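# Close and lock a mailer box lid with one arm

## Task

Shut the mailer box lid so that all its flaps end up tucked inside the box walls and the front flap's locking tabs are caught beneath the front wall's ledge. The box must finish roughly at its starting spot, unrotated, with no other table object in contact with it, and the closed state must hold on its own once the robot lets go.

## Robot and tools

Robot: one arm carrying a two-finger parallel gripper. The fingers extend along the gripper's +x axis and close toward each other along its y axis. The reported hand point (end_effector_position) sits midway between the finger pads, roughly 3 to 4 cm back from the tips. Joints, base to hand: waist, shoulder, elbow, wrist pitch, wrist yaw, wrist roll. Ranges in rad: waist -3.054 to 3.054, shoulder 0.000 to 3.142, elbow 0.000 to 2.356, wrist pitch -1.571 to 1.571, wrist yaw -1.571 to 1.571, wrist roll -3.142 to 3.142.

Frame: everything is in the scene frame. Its origin lies on the tabletop right under the arm base; +z is up, +x points away from the base, and +y is to the left when facing along +x. The base itself may lean relative to the table, and reported hand position gets less accurate at long reach.

A row (used by both motion tools) is 8 plain numbers: x, y, z, qw, qx, qy, qz, opening. x, y, z are an absolute target position in metres; qw, qx, qy, qz are an absolute orientation quaternion, scalar first. Opening runs from -1 to 1: +1 means fully open (0.088 m), about -0.80 brings empty fingers together, anything lower adds no travel. Going from open to shut takes at least about 0.5 s. To hold a part, command roughly 0.07 less than the grip_measured reading; a smaller gap gives a gentler hold. Parts thinner than about 3 mm get proportionally less squeeze.

execute_actions(actions): actions is a list of actions; each action is a list of 1 to 15 rows, one row per 1/30 s control step, and if fewer than 15 rows are given the final one is repeated to fill 15 steps. Each row is an absolute pose plus opening, not an offset. A row whose target lies over 0.6 m from the hand's position at the start of that action, measured along any gripper axis, gets the action rejected; if the first action fails this (against the latest reported state) or anything is malformed, nothing runs at all. An empty list just returns the current state and images. Repeat the wanted quaternion in every row; do not copy a drifted one from the last result. Each step the command is clipped to within 70 mm and 16 degrees of the measured pose, so a distant target may need several actions; position wins over orientation when both cannot be met.

move(target, speed, blocking): target is a single row, an absolute pose plus opening. The hand travels a straight path toward it lasting 0.5 to 10 s (longer paths are cut off at 10 s). speed is the path's top speed in m/s, 0.002 to 0.5, default 0.25; rotation is capped at twice that in rad/s. The path ignores obstacles, the hand can lag, wander and overshoot the speed, particularly with the arm almost straight. Faster contact hits harder, and aiming deeper beyond a contact presses harder. The opening is applied at the start. blocking=false returns after 0.5 s while motion continues; until a result shows the move has ended, use wait or stop before sending other motion. The result adds a move: line (done, off_target, moving, held, fault...) with the distance from target and any limits (paced = the pose was clipped; held = a check blocked some steps, after which the arm may rush).

wait(seconds): 0 to 10; the arm keeps its last command, and it returns early if a running move finishes. stop(): brakes a running move (needs room, more when fast); fingers keep moving. zoom_image(camera, region): camera is one of cam_head_left, cam_head_right, cam_high, cam_low, cam_wrist; region is [x0, y0, x1, y1] in image pixels from the top-left, at most 504 by 504. All images are 672x504. show_instructions(): shows the scene's reference pictures of the folding steps. finished_scene(scene): pass the current scene number; irreversible. Replying with no tool call ends everything.

Result lines: the state gives hand pose and velocities; Hand target is the pose the controller is currently chasing; Joint positions and Joint velocities list the six joints then finger gap in m; grip_measured is the opening on the command scale (may read up to about 1 mm off, and narrower by up to 0.061 when squeezing hard); grip_effort_n is motor effort in N, negative closing, and stays nonzero at rest. External joint torques estimate outside loads (plus friction and held weight). Step readings list hand positions, with HELD where a row was held back. "pose unreachable" means the clearance check altered or blocked the command; the base mount counts as arm.

Cautions: joint friction can leave the hand short or tilted, so check pose after each motion and correct. Contact torque reaching a load limit (N m: waist 17, shoulder 21.1, elbow 21, wrist pitch 5.55, wrist yaw 5.53, wrist roll 5.19) freezes the arm 10 s and drops the rest of the call. Holding loads heats motors: MOTOR HOT from 50 °C, an OVER-TEMPERATURE FAULT at 95 °C, and power loss if it does not cool. Held parts may get brief tugs. Avoid drops, slams, hard pushes, and anything leaving the table; the box must stay in place and closed without the gripper holding it.

Each tool is called after "Call:" in YAML: its name, and indented under it one key for each argument.

Reference images:

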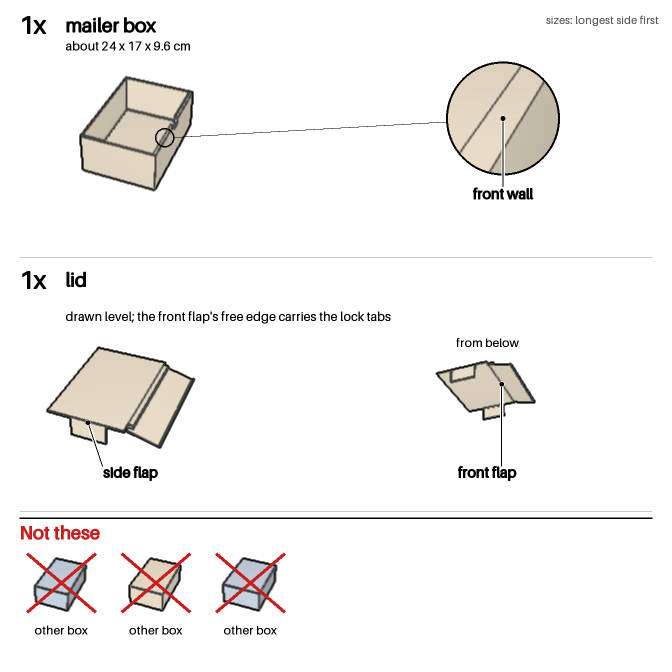

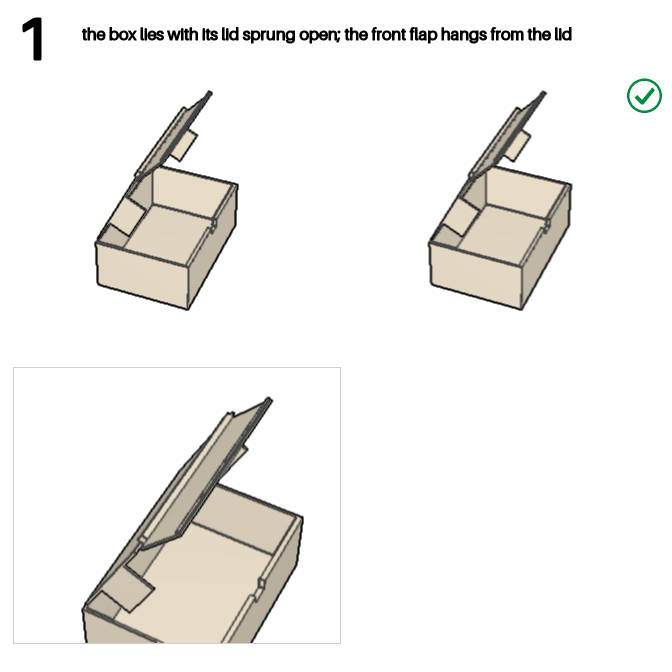

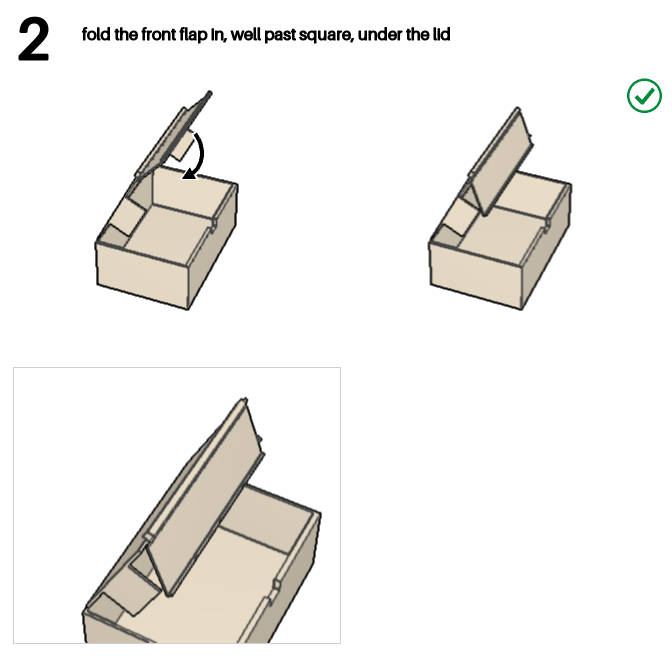

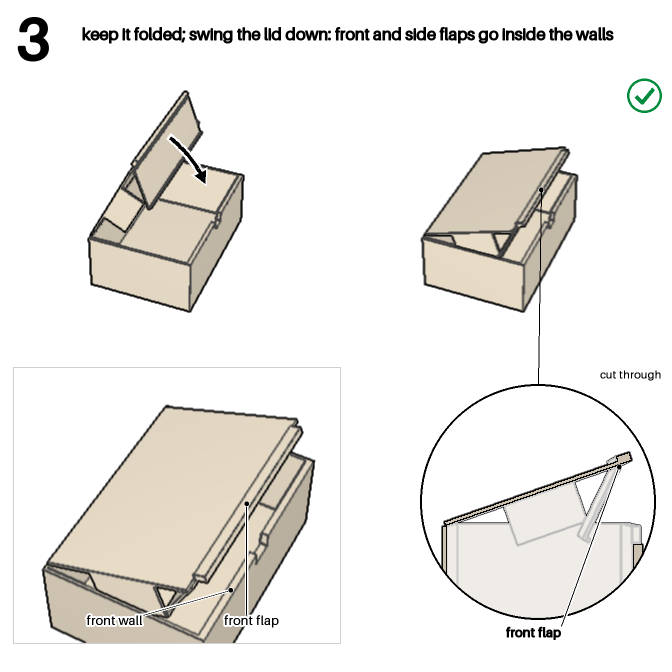

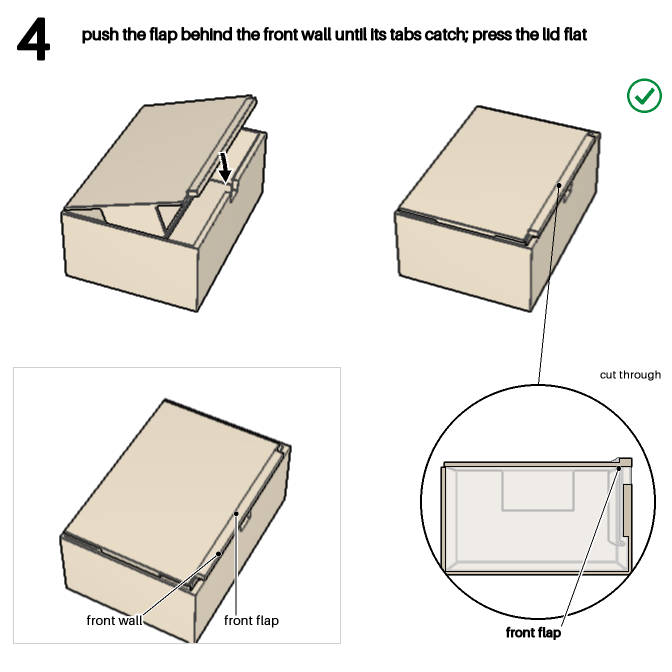

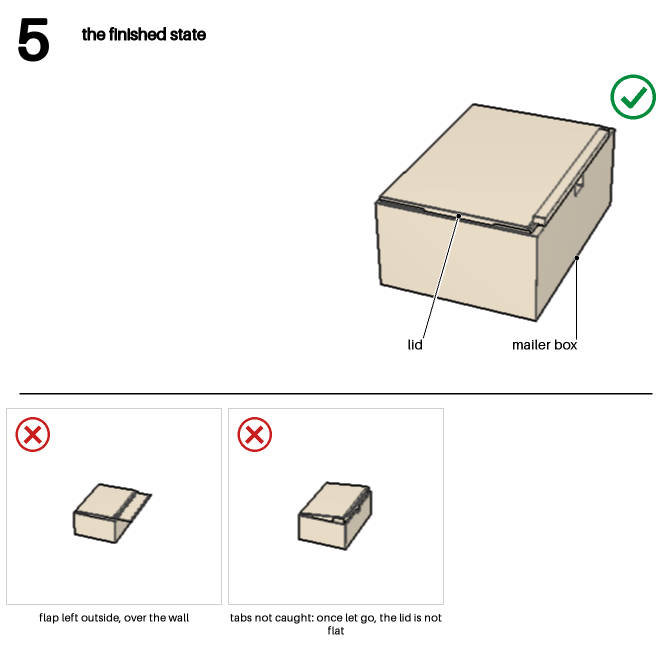

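## Session

Call:
execute_actions:
  actions: []

Scene clock: 0.00 s.
end_effector_position=(+0.4053, -0.1897, +0.2418) grip_measured=+0.133 grip_effort_n=n/a end_effector_quat_wxyz=(+0.899, +0.413, +0.142, +0.008) end_effector_velocity=(-0.000, -0.001, +0.001) end_effector_angular_velocity=(+0.007, -0.007, -0.004)
Joint positions: [-0.024  0.824  0.667  0.25  -0.011 -0.022  0.046]
Joint velocities: [-0.002 -0.002 -0.002  0.007 -0.007  0.007 -0.   ]
Joint torques (N m, as the arm reports them, + toward a larger angle): no reading
External joint torques (N m, as the arm's controller estimates them; a push from outside toward a larger angle lowers the number): no reading
Motor temperatures (°C, as the motors report them): [26 25 27 26 24 26]
Heat: hottest elbow 27 °C (+0.0 °C/min).
Hand target: +0.405, -0.190, +0.242; +0.899, +0.413, +0.142, +0.008

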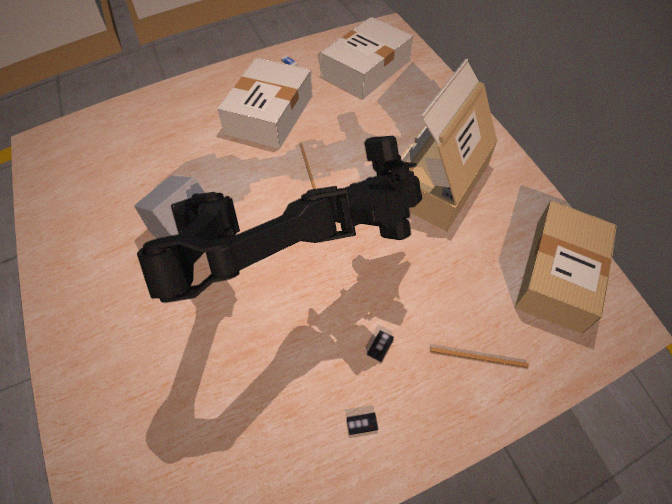

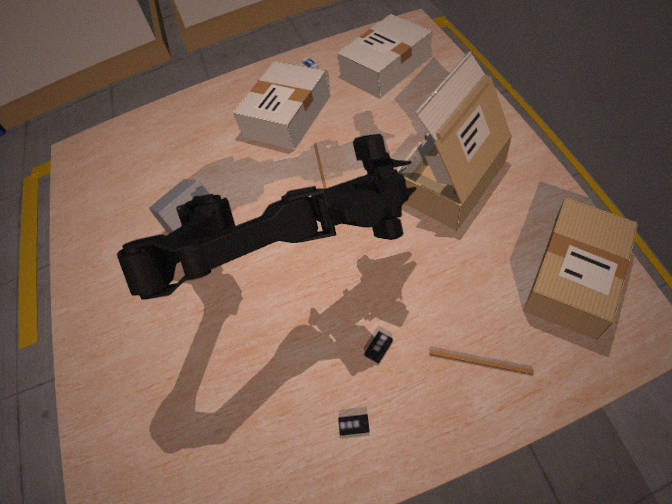

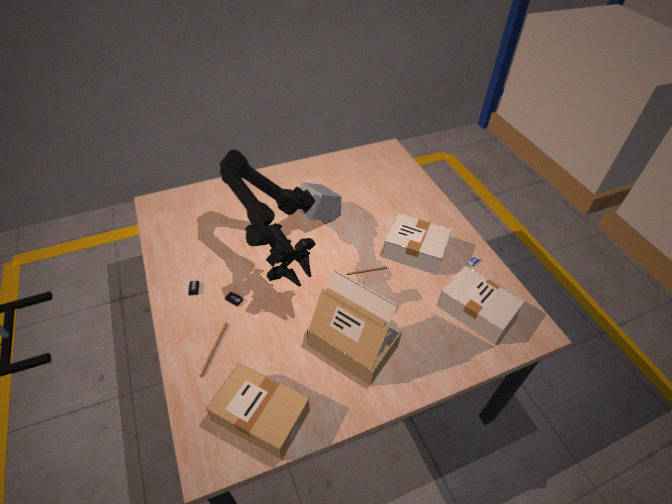

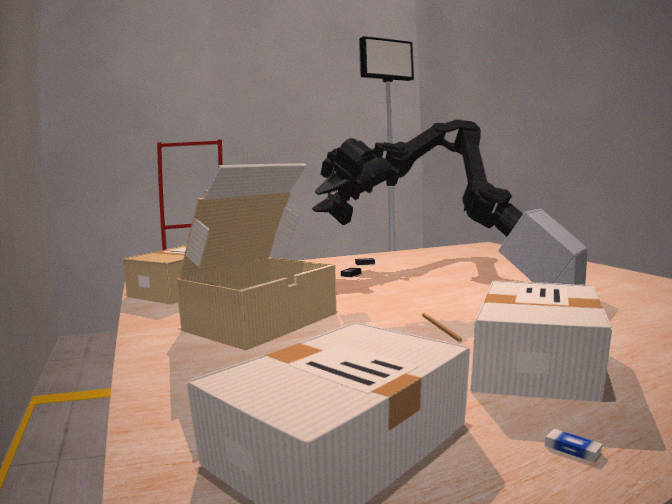

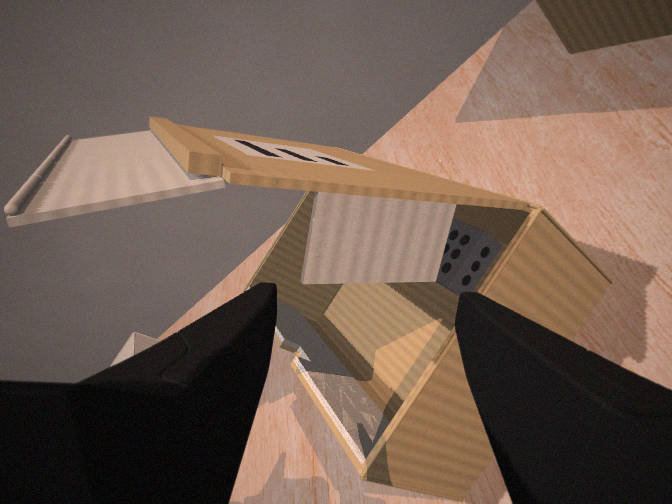

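Call:
move:
  target: [0.36,-0.17,0.26,0.954,0,0,0.30,1]

Scene clock: 10.17 s.
end_effector_position=(+0.3589, -0.1695, +0.2609) grip_measured=+0.996 grip_effort_n=17.4 end_effector_quat_wxyz=(+0.955, +0.001, -0.001, +0.297) end_effector_velocity=(-0.002, -0.000, +0.000) end_effector_angular_velocity=(-0.020, -0.006, +0.013)
Joint positions: [-0.36   0.768  0.787 -0.216 -0.815 -1.093  0.088]
Joint velocities: [-0.007 -0.002  0.012 -0.037 -0.007 -0.037  0.   ]
Joint torques (N m, as the arm reports them, + toward a larger angle): [ 1.42 -2.96  6.2   0.61 -0.87 -0.12]
External joint torques (N m, as the arm's controller estimates them; a push from outside toward a larger angle lowers the number): [-0.07  1.41  1.57 -0.16 -0.2  -0.13]
Motor temperatures (°C, as the motors report them): [27 25 28 26 25 26]
Heat: hottest elbow 28 °C (+5.9 °C/min).
Hand target: +0.360, -0.170, +0.260; +0.954, +0.001, -0.001, +0.300
Off the commanded pose: 0.002 m, 0 deg.
move: done

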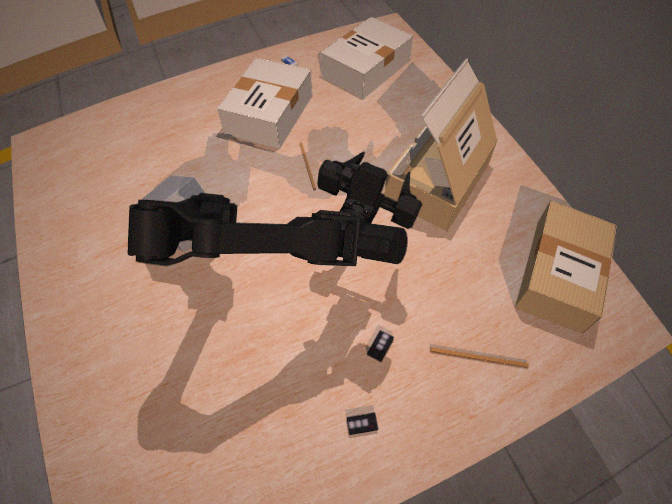

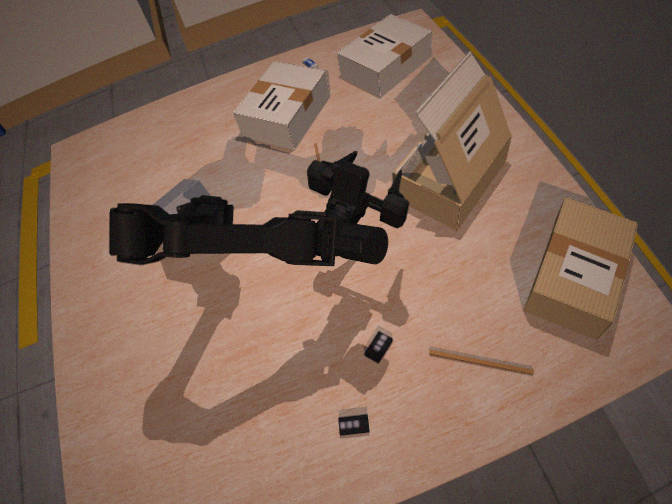

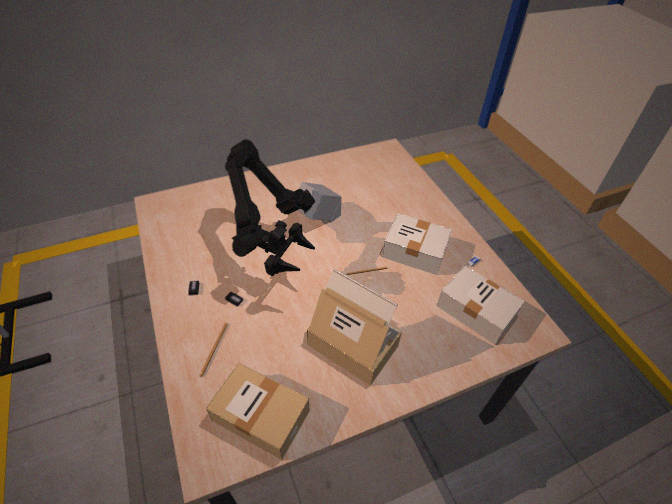

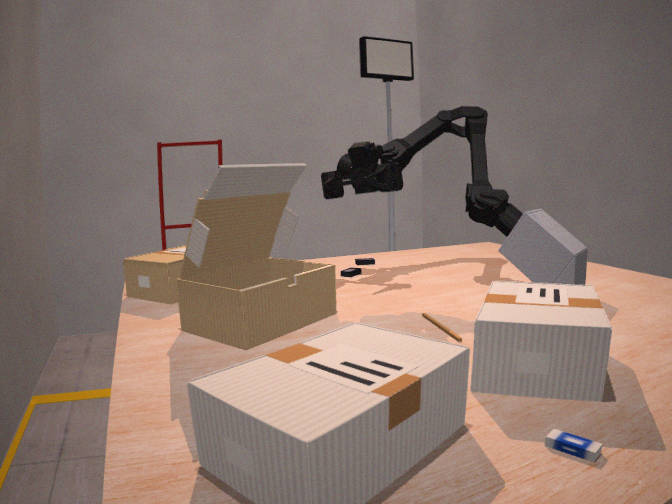

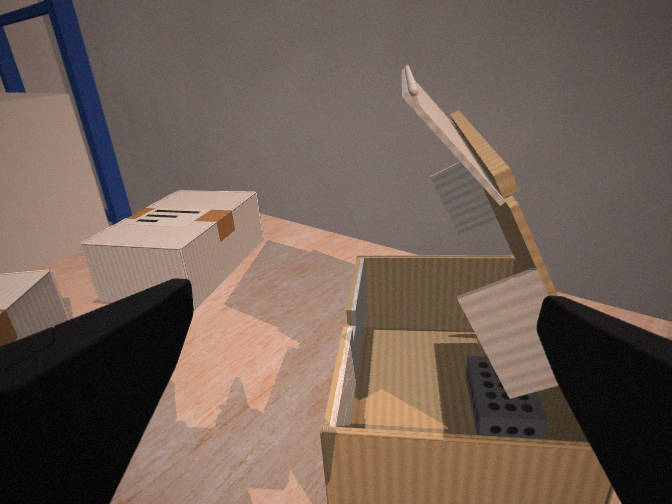

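Call:
move:
  target: [0.436,-0.223,0.262,0.864,0.45,0.104,0.2,0.7]

Scene clock: 31.57 s.
end_effector_position=(+0.4333, -0.2227, +0.2633) grip_measured=+0.702 grip_effort_n=-10.5 end_effector_quat_wxyz=(+0.865, +0.447, +0.102, +0.202) end_effector_velocity=(-0.001, +0.003, +0.002) end_effector_angular_velocity=(+0.018, -0.010, +0.018)
Joint positions: [-0.335  1.014  1.016 -0.019 -0.714 -0.016  0.073]
Joint velocities: [ 0.002  0.002  0.002 -0.007 -0.022  0.007 -0.   ]
Joint torques (N m, as the arm reports them, + toward a larger angle): [ 2.79 -4.05  6.53  1.18 -0.49  0.1 ]
External joint torques (N m, as the arm's controller estimates them; a push from outside toward a larger angle lowers the number): [0.27 1.95 1.66 0.17 0.15 0.15]
Motor temperatures (°C, as the motors report them): [27 26 29 26 25 26]
Heat: hottest elbow 29 °C (+3.8 °C/min).
Hand target: +0.436, -0.223, +0.262; +0.864, +0.450, +0.104, +0.200
Off the commanded pose: 0.003 m, 0 deg.
move: done

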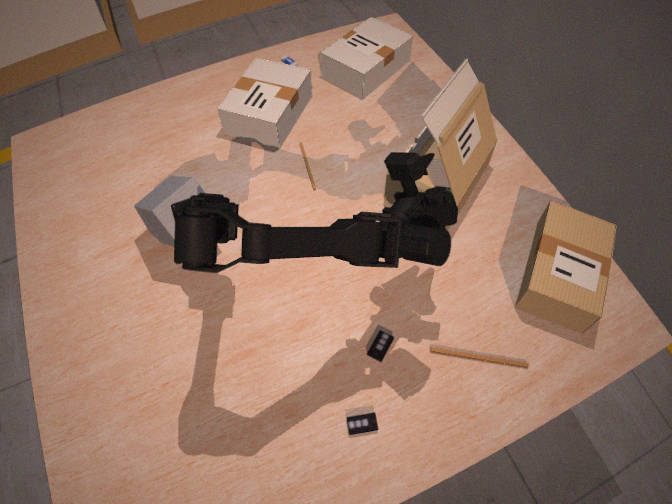

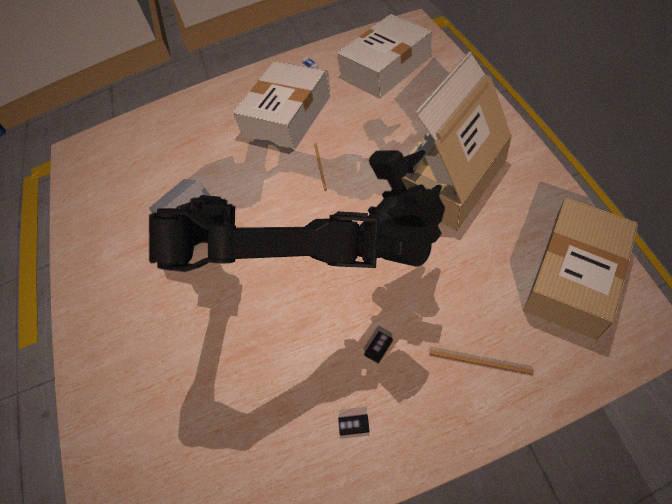

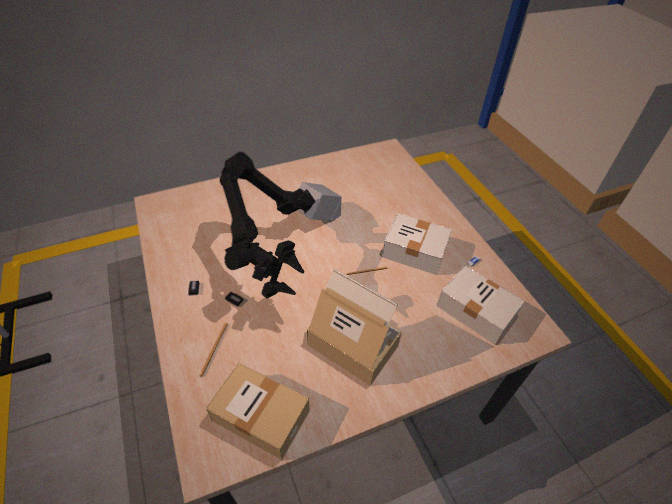

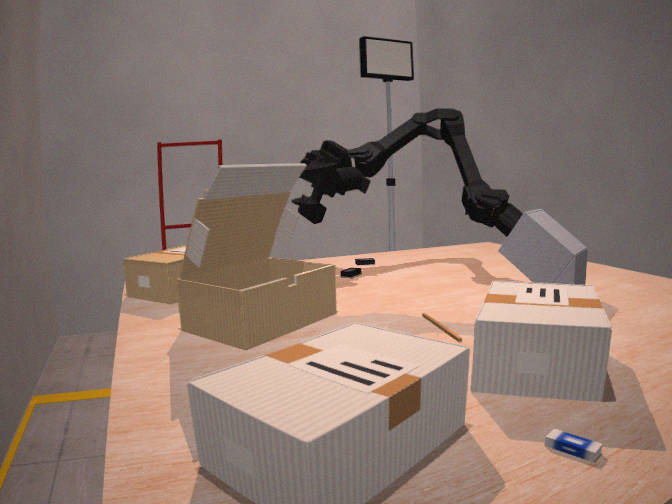

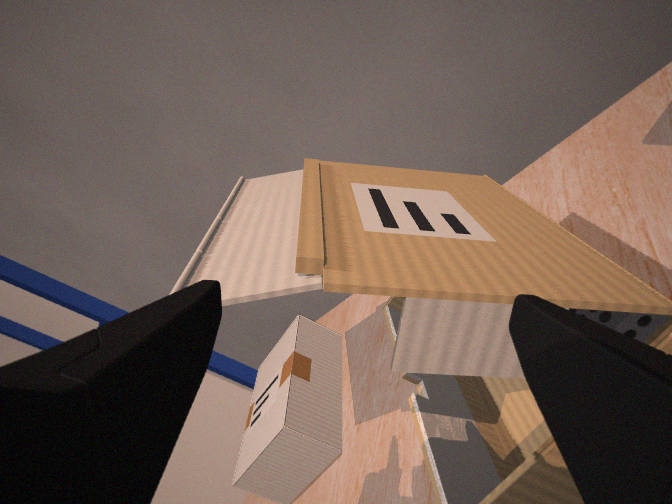

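Call:
move:
  target: [0.512,-0.163,0.272,0.864,0.45,0.104,0.2,0.7]
  speed: 0.12

Scene clock: 37.47 s.
end_effector_position=(+0.5092, -0.1642, +0.2732) grip_measured=+0.702 grip_effort_n=-10.5 end_effector_quat_wxyz=(+0.865, +0.448, +0.102, +0.202) end_effector_velocity=(+0.000, +0.004, -0.001) end_effector_angular_velocity=(-0.015, -0.009, +0.015)
Joint positions: [-0.043  1.278  1.118  0.146 -0.423 -0.008  0.073]
Joint velocities: [ 0.002  0.007  0.002 -0.007 -0.007 -0.022 -0.   ]
Joint torques (N m, as the arm reports them, + toward a larger angle): [ 4.87 -3.76  5.99  1.19 -0.46  0.13]
External joint torques (N m, as the arm's controller estimates them; a push from outside toward a larger angle lowers the number): [0.46 1.75 1.64 0.16 0.16 0.17]
Motor temperatures (°C, as the motors report them): [27 27 29 27 25 26]
Heat: hottest elbow 29 °C (+3.2 °C/min).
Hand target: +0.512, -0.163, +0.272; +0.864, +0.450, +0.104, +0.200
Off the commanded pose: 0.003 m, 0 deg.
move: done

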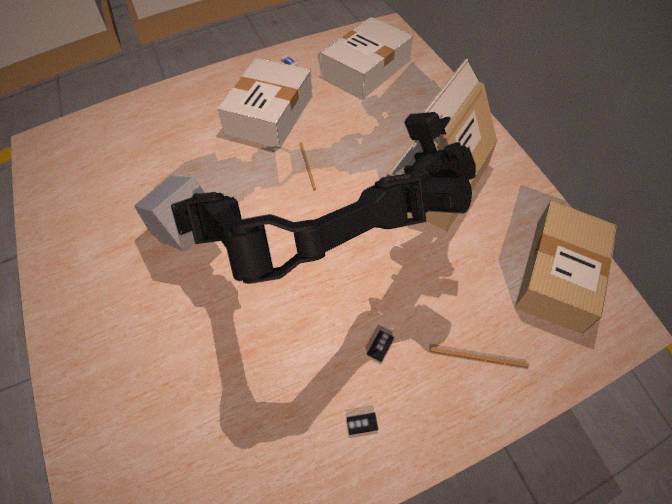

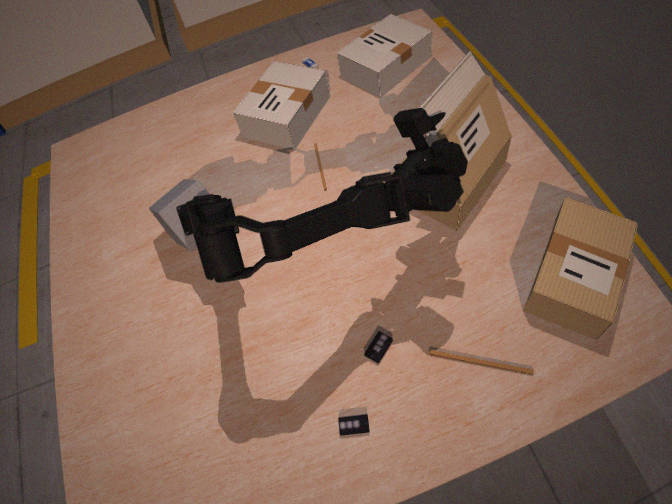

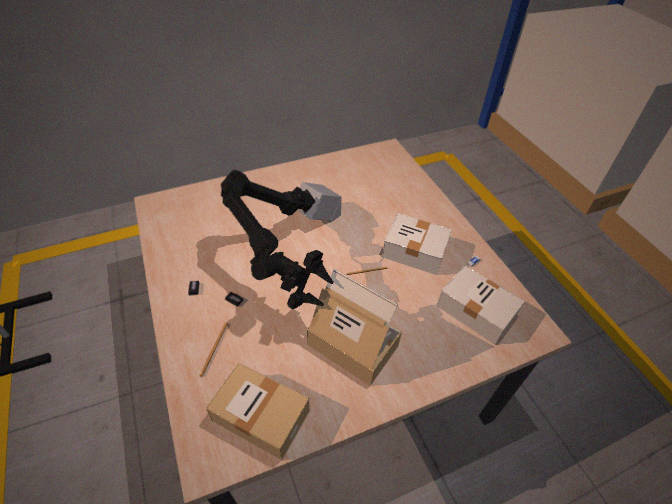

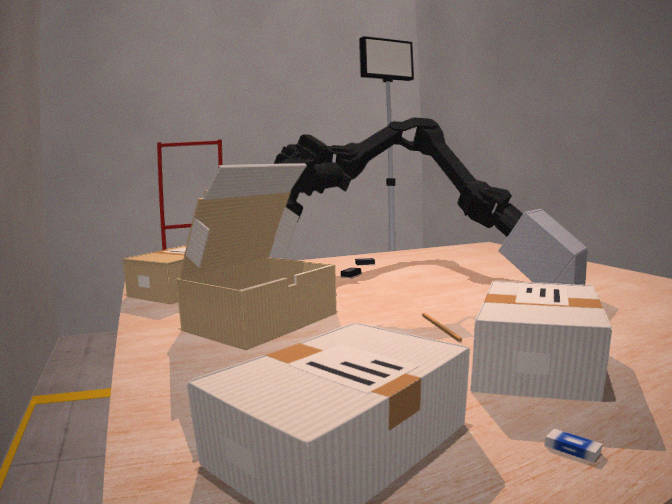

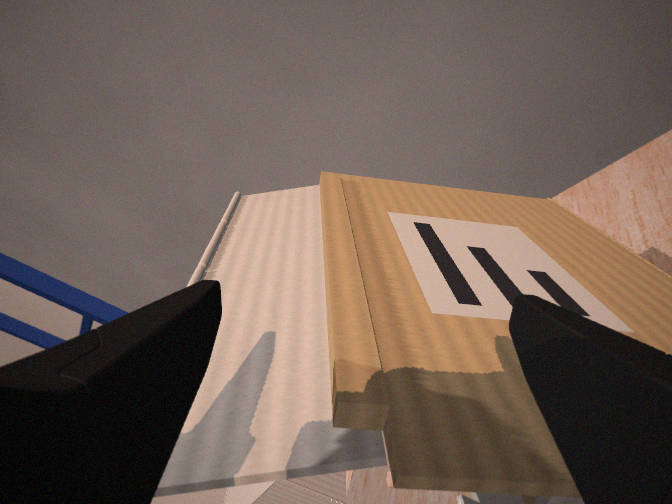

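Call:
move:
  target: [0.517,-0.139,0.252,0.970,0.085,0.02,0.224,0.6]
  speed: 0.15

Call:
move:
  target: [0.513,-0.13,0.225,0.951,-0.211,-0.049,0.22,0.6]
  speed: 0.15

Scene clock: 45.13 s.
end_effector_position=(+0.5170, -0.1446, +0.2573) grip_measured=+0.602 grip_effort_n=-10.5 end_effector_quat_wxyz=(+0.972, +0.086, +0.014, +0.220) end_effector_velocity=(-0.001, -0.001, +0.001) end_effector_angular_velocity=(-0.018, -0.012, +0.004)
Joint positions: [-0.036  1.337  1.066  0.271 -0.416 -0.784  0.069]
Joint velocities: [-0.002 -0.002  0.002 -0.007 -0.007 -0.022 -0.   ]
Joint torques (N m, as the arm reports them, + toward a larger angle): [ 5.12 -3.79  3.92  1.21 -0.44 -0.13]
External joint torques (N m, as the arm's controller estimates them; a push from outside toward a larger angle lowers the number): [ 0.37  1.75 -0.26  0.18  0.17 -0.13]
Motor temperatures (°C, as the motors report them): [28 27 30 27 25 26]
Heat: hottest elbow 30 °C (+4.0 °C/min).
Hand target: +0.517, -0.139, +0.252; +0.971, +0.085, +0.020, +0.224
Off the commanded pose: 0.008 m, 1 deg.
move: done

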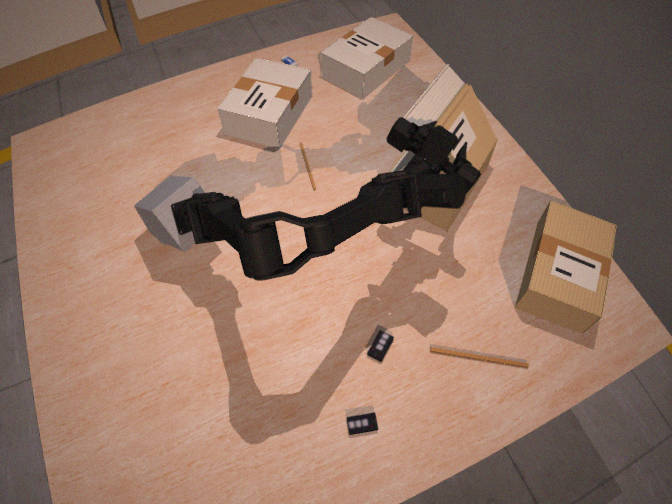

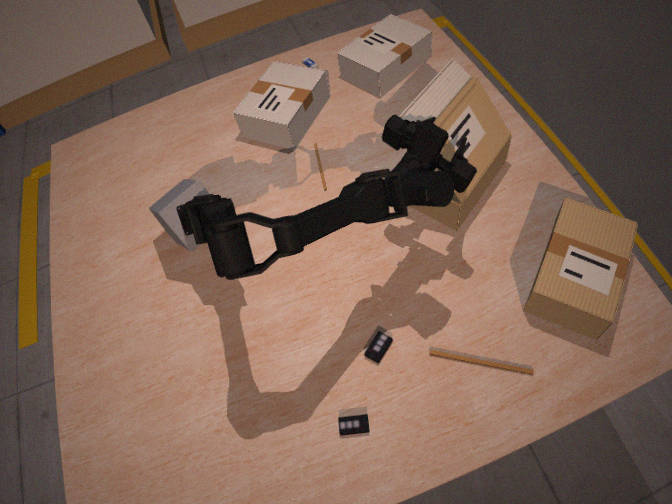

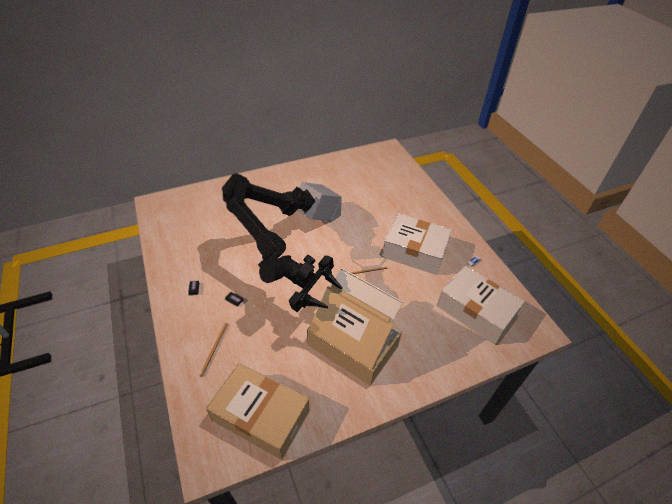

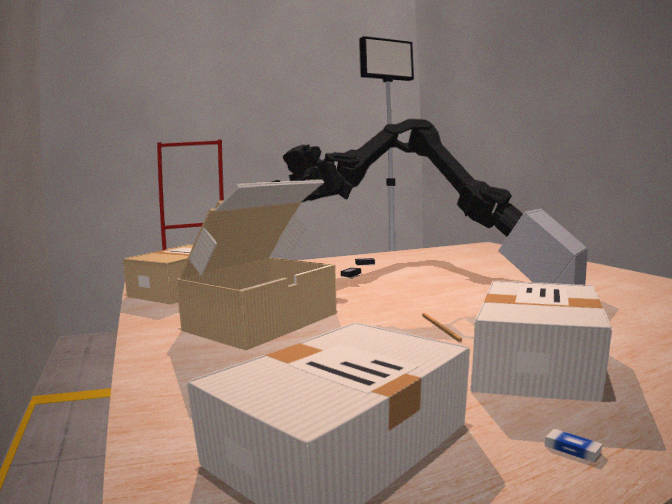

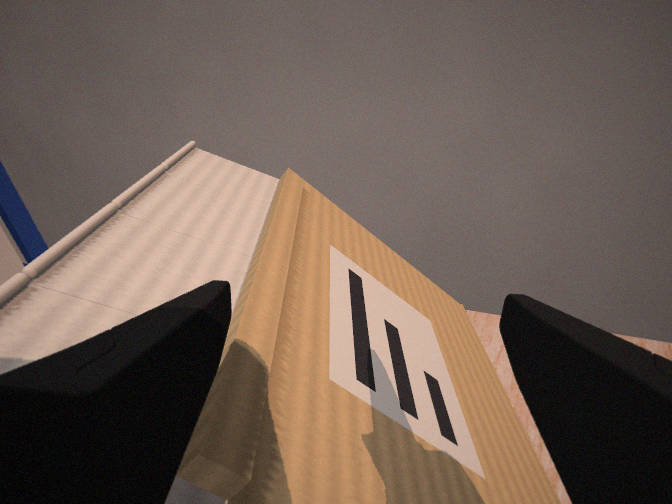

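Scene clock: 47.60 s.
end_effector_position=(+0.5130, -0.1327, +0.2317) grip_measured=+0.602 grip_effort_n=-10.5 end_effector_quat_wxyz=(+0.952, -0.209, -0.054, +0.217) end_effector_velocity=(+0.000, -0.000, +0.000) end_effector_angular_velocity=(-0.007, -0.015, -0.006)
Joint positions: [-0.081  1.374  0.999  0.37  -0.465 -1.394  0.069]
Joint velocities: [-0.002  0.002 -0.007  0.022 -0.007 -0.007 -0.   ]
Joint torques (N m, as the arm reports them, + toward a larger angle): [ 4.38 -3.71  3.97  1.3  -0.64 -0.13]
External joint torques (N m, as the arm's controller estimates them; a push from outside toward a larger angle lowers the number): [-0.45  2.03  0.01  0.28 -0.03 -0.16]
Motor temperatures (°C, as the motors report them): [28 27 30 27 25 26]
Heat: hottest elbow 30 °C (+3.8 °C/min).
Hand target: +0.513, -0.130, +0.225; +0.951, -0.211, -0.049, +0.220
Off the commanded pose: 0.007 m, 1 deg.
move: done

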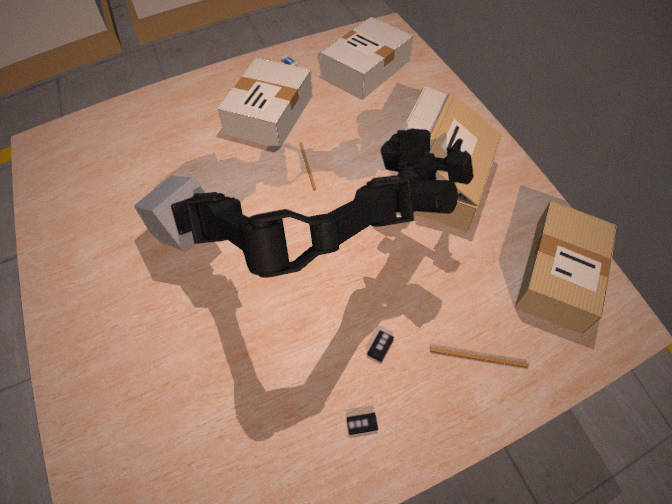

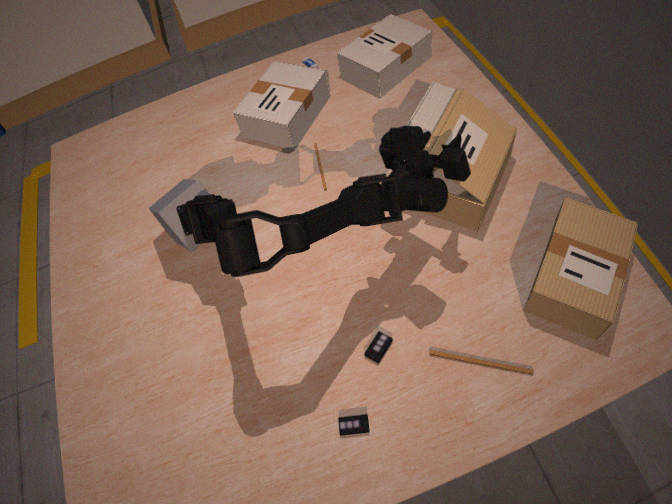

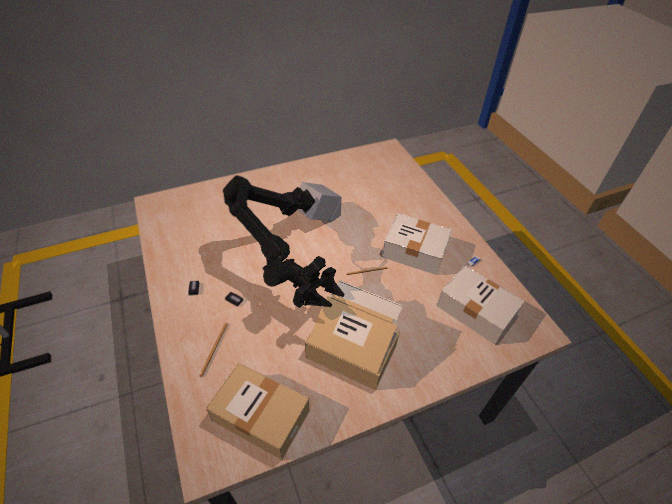

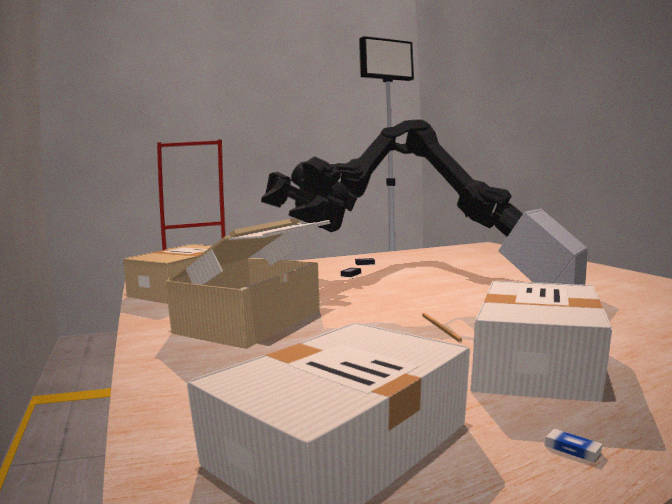

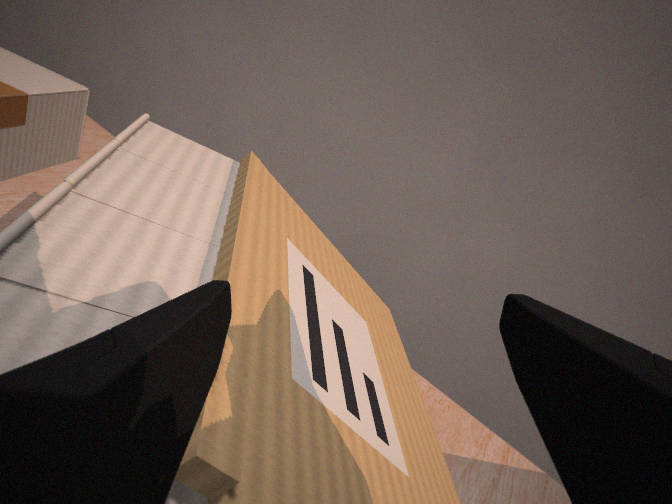

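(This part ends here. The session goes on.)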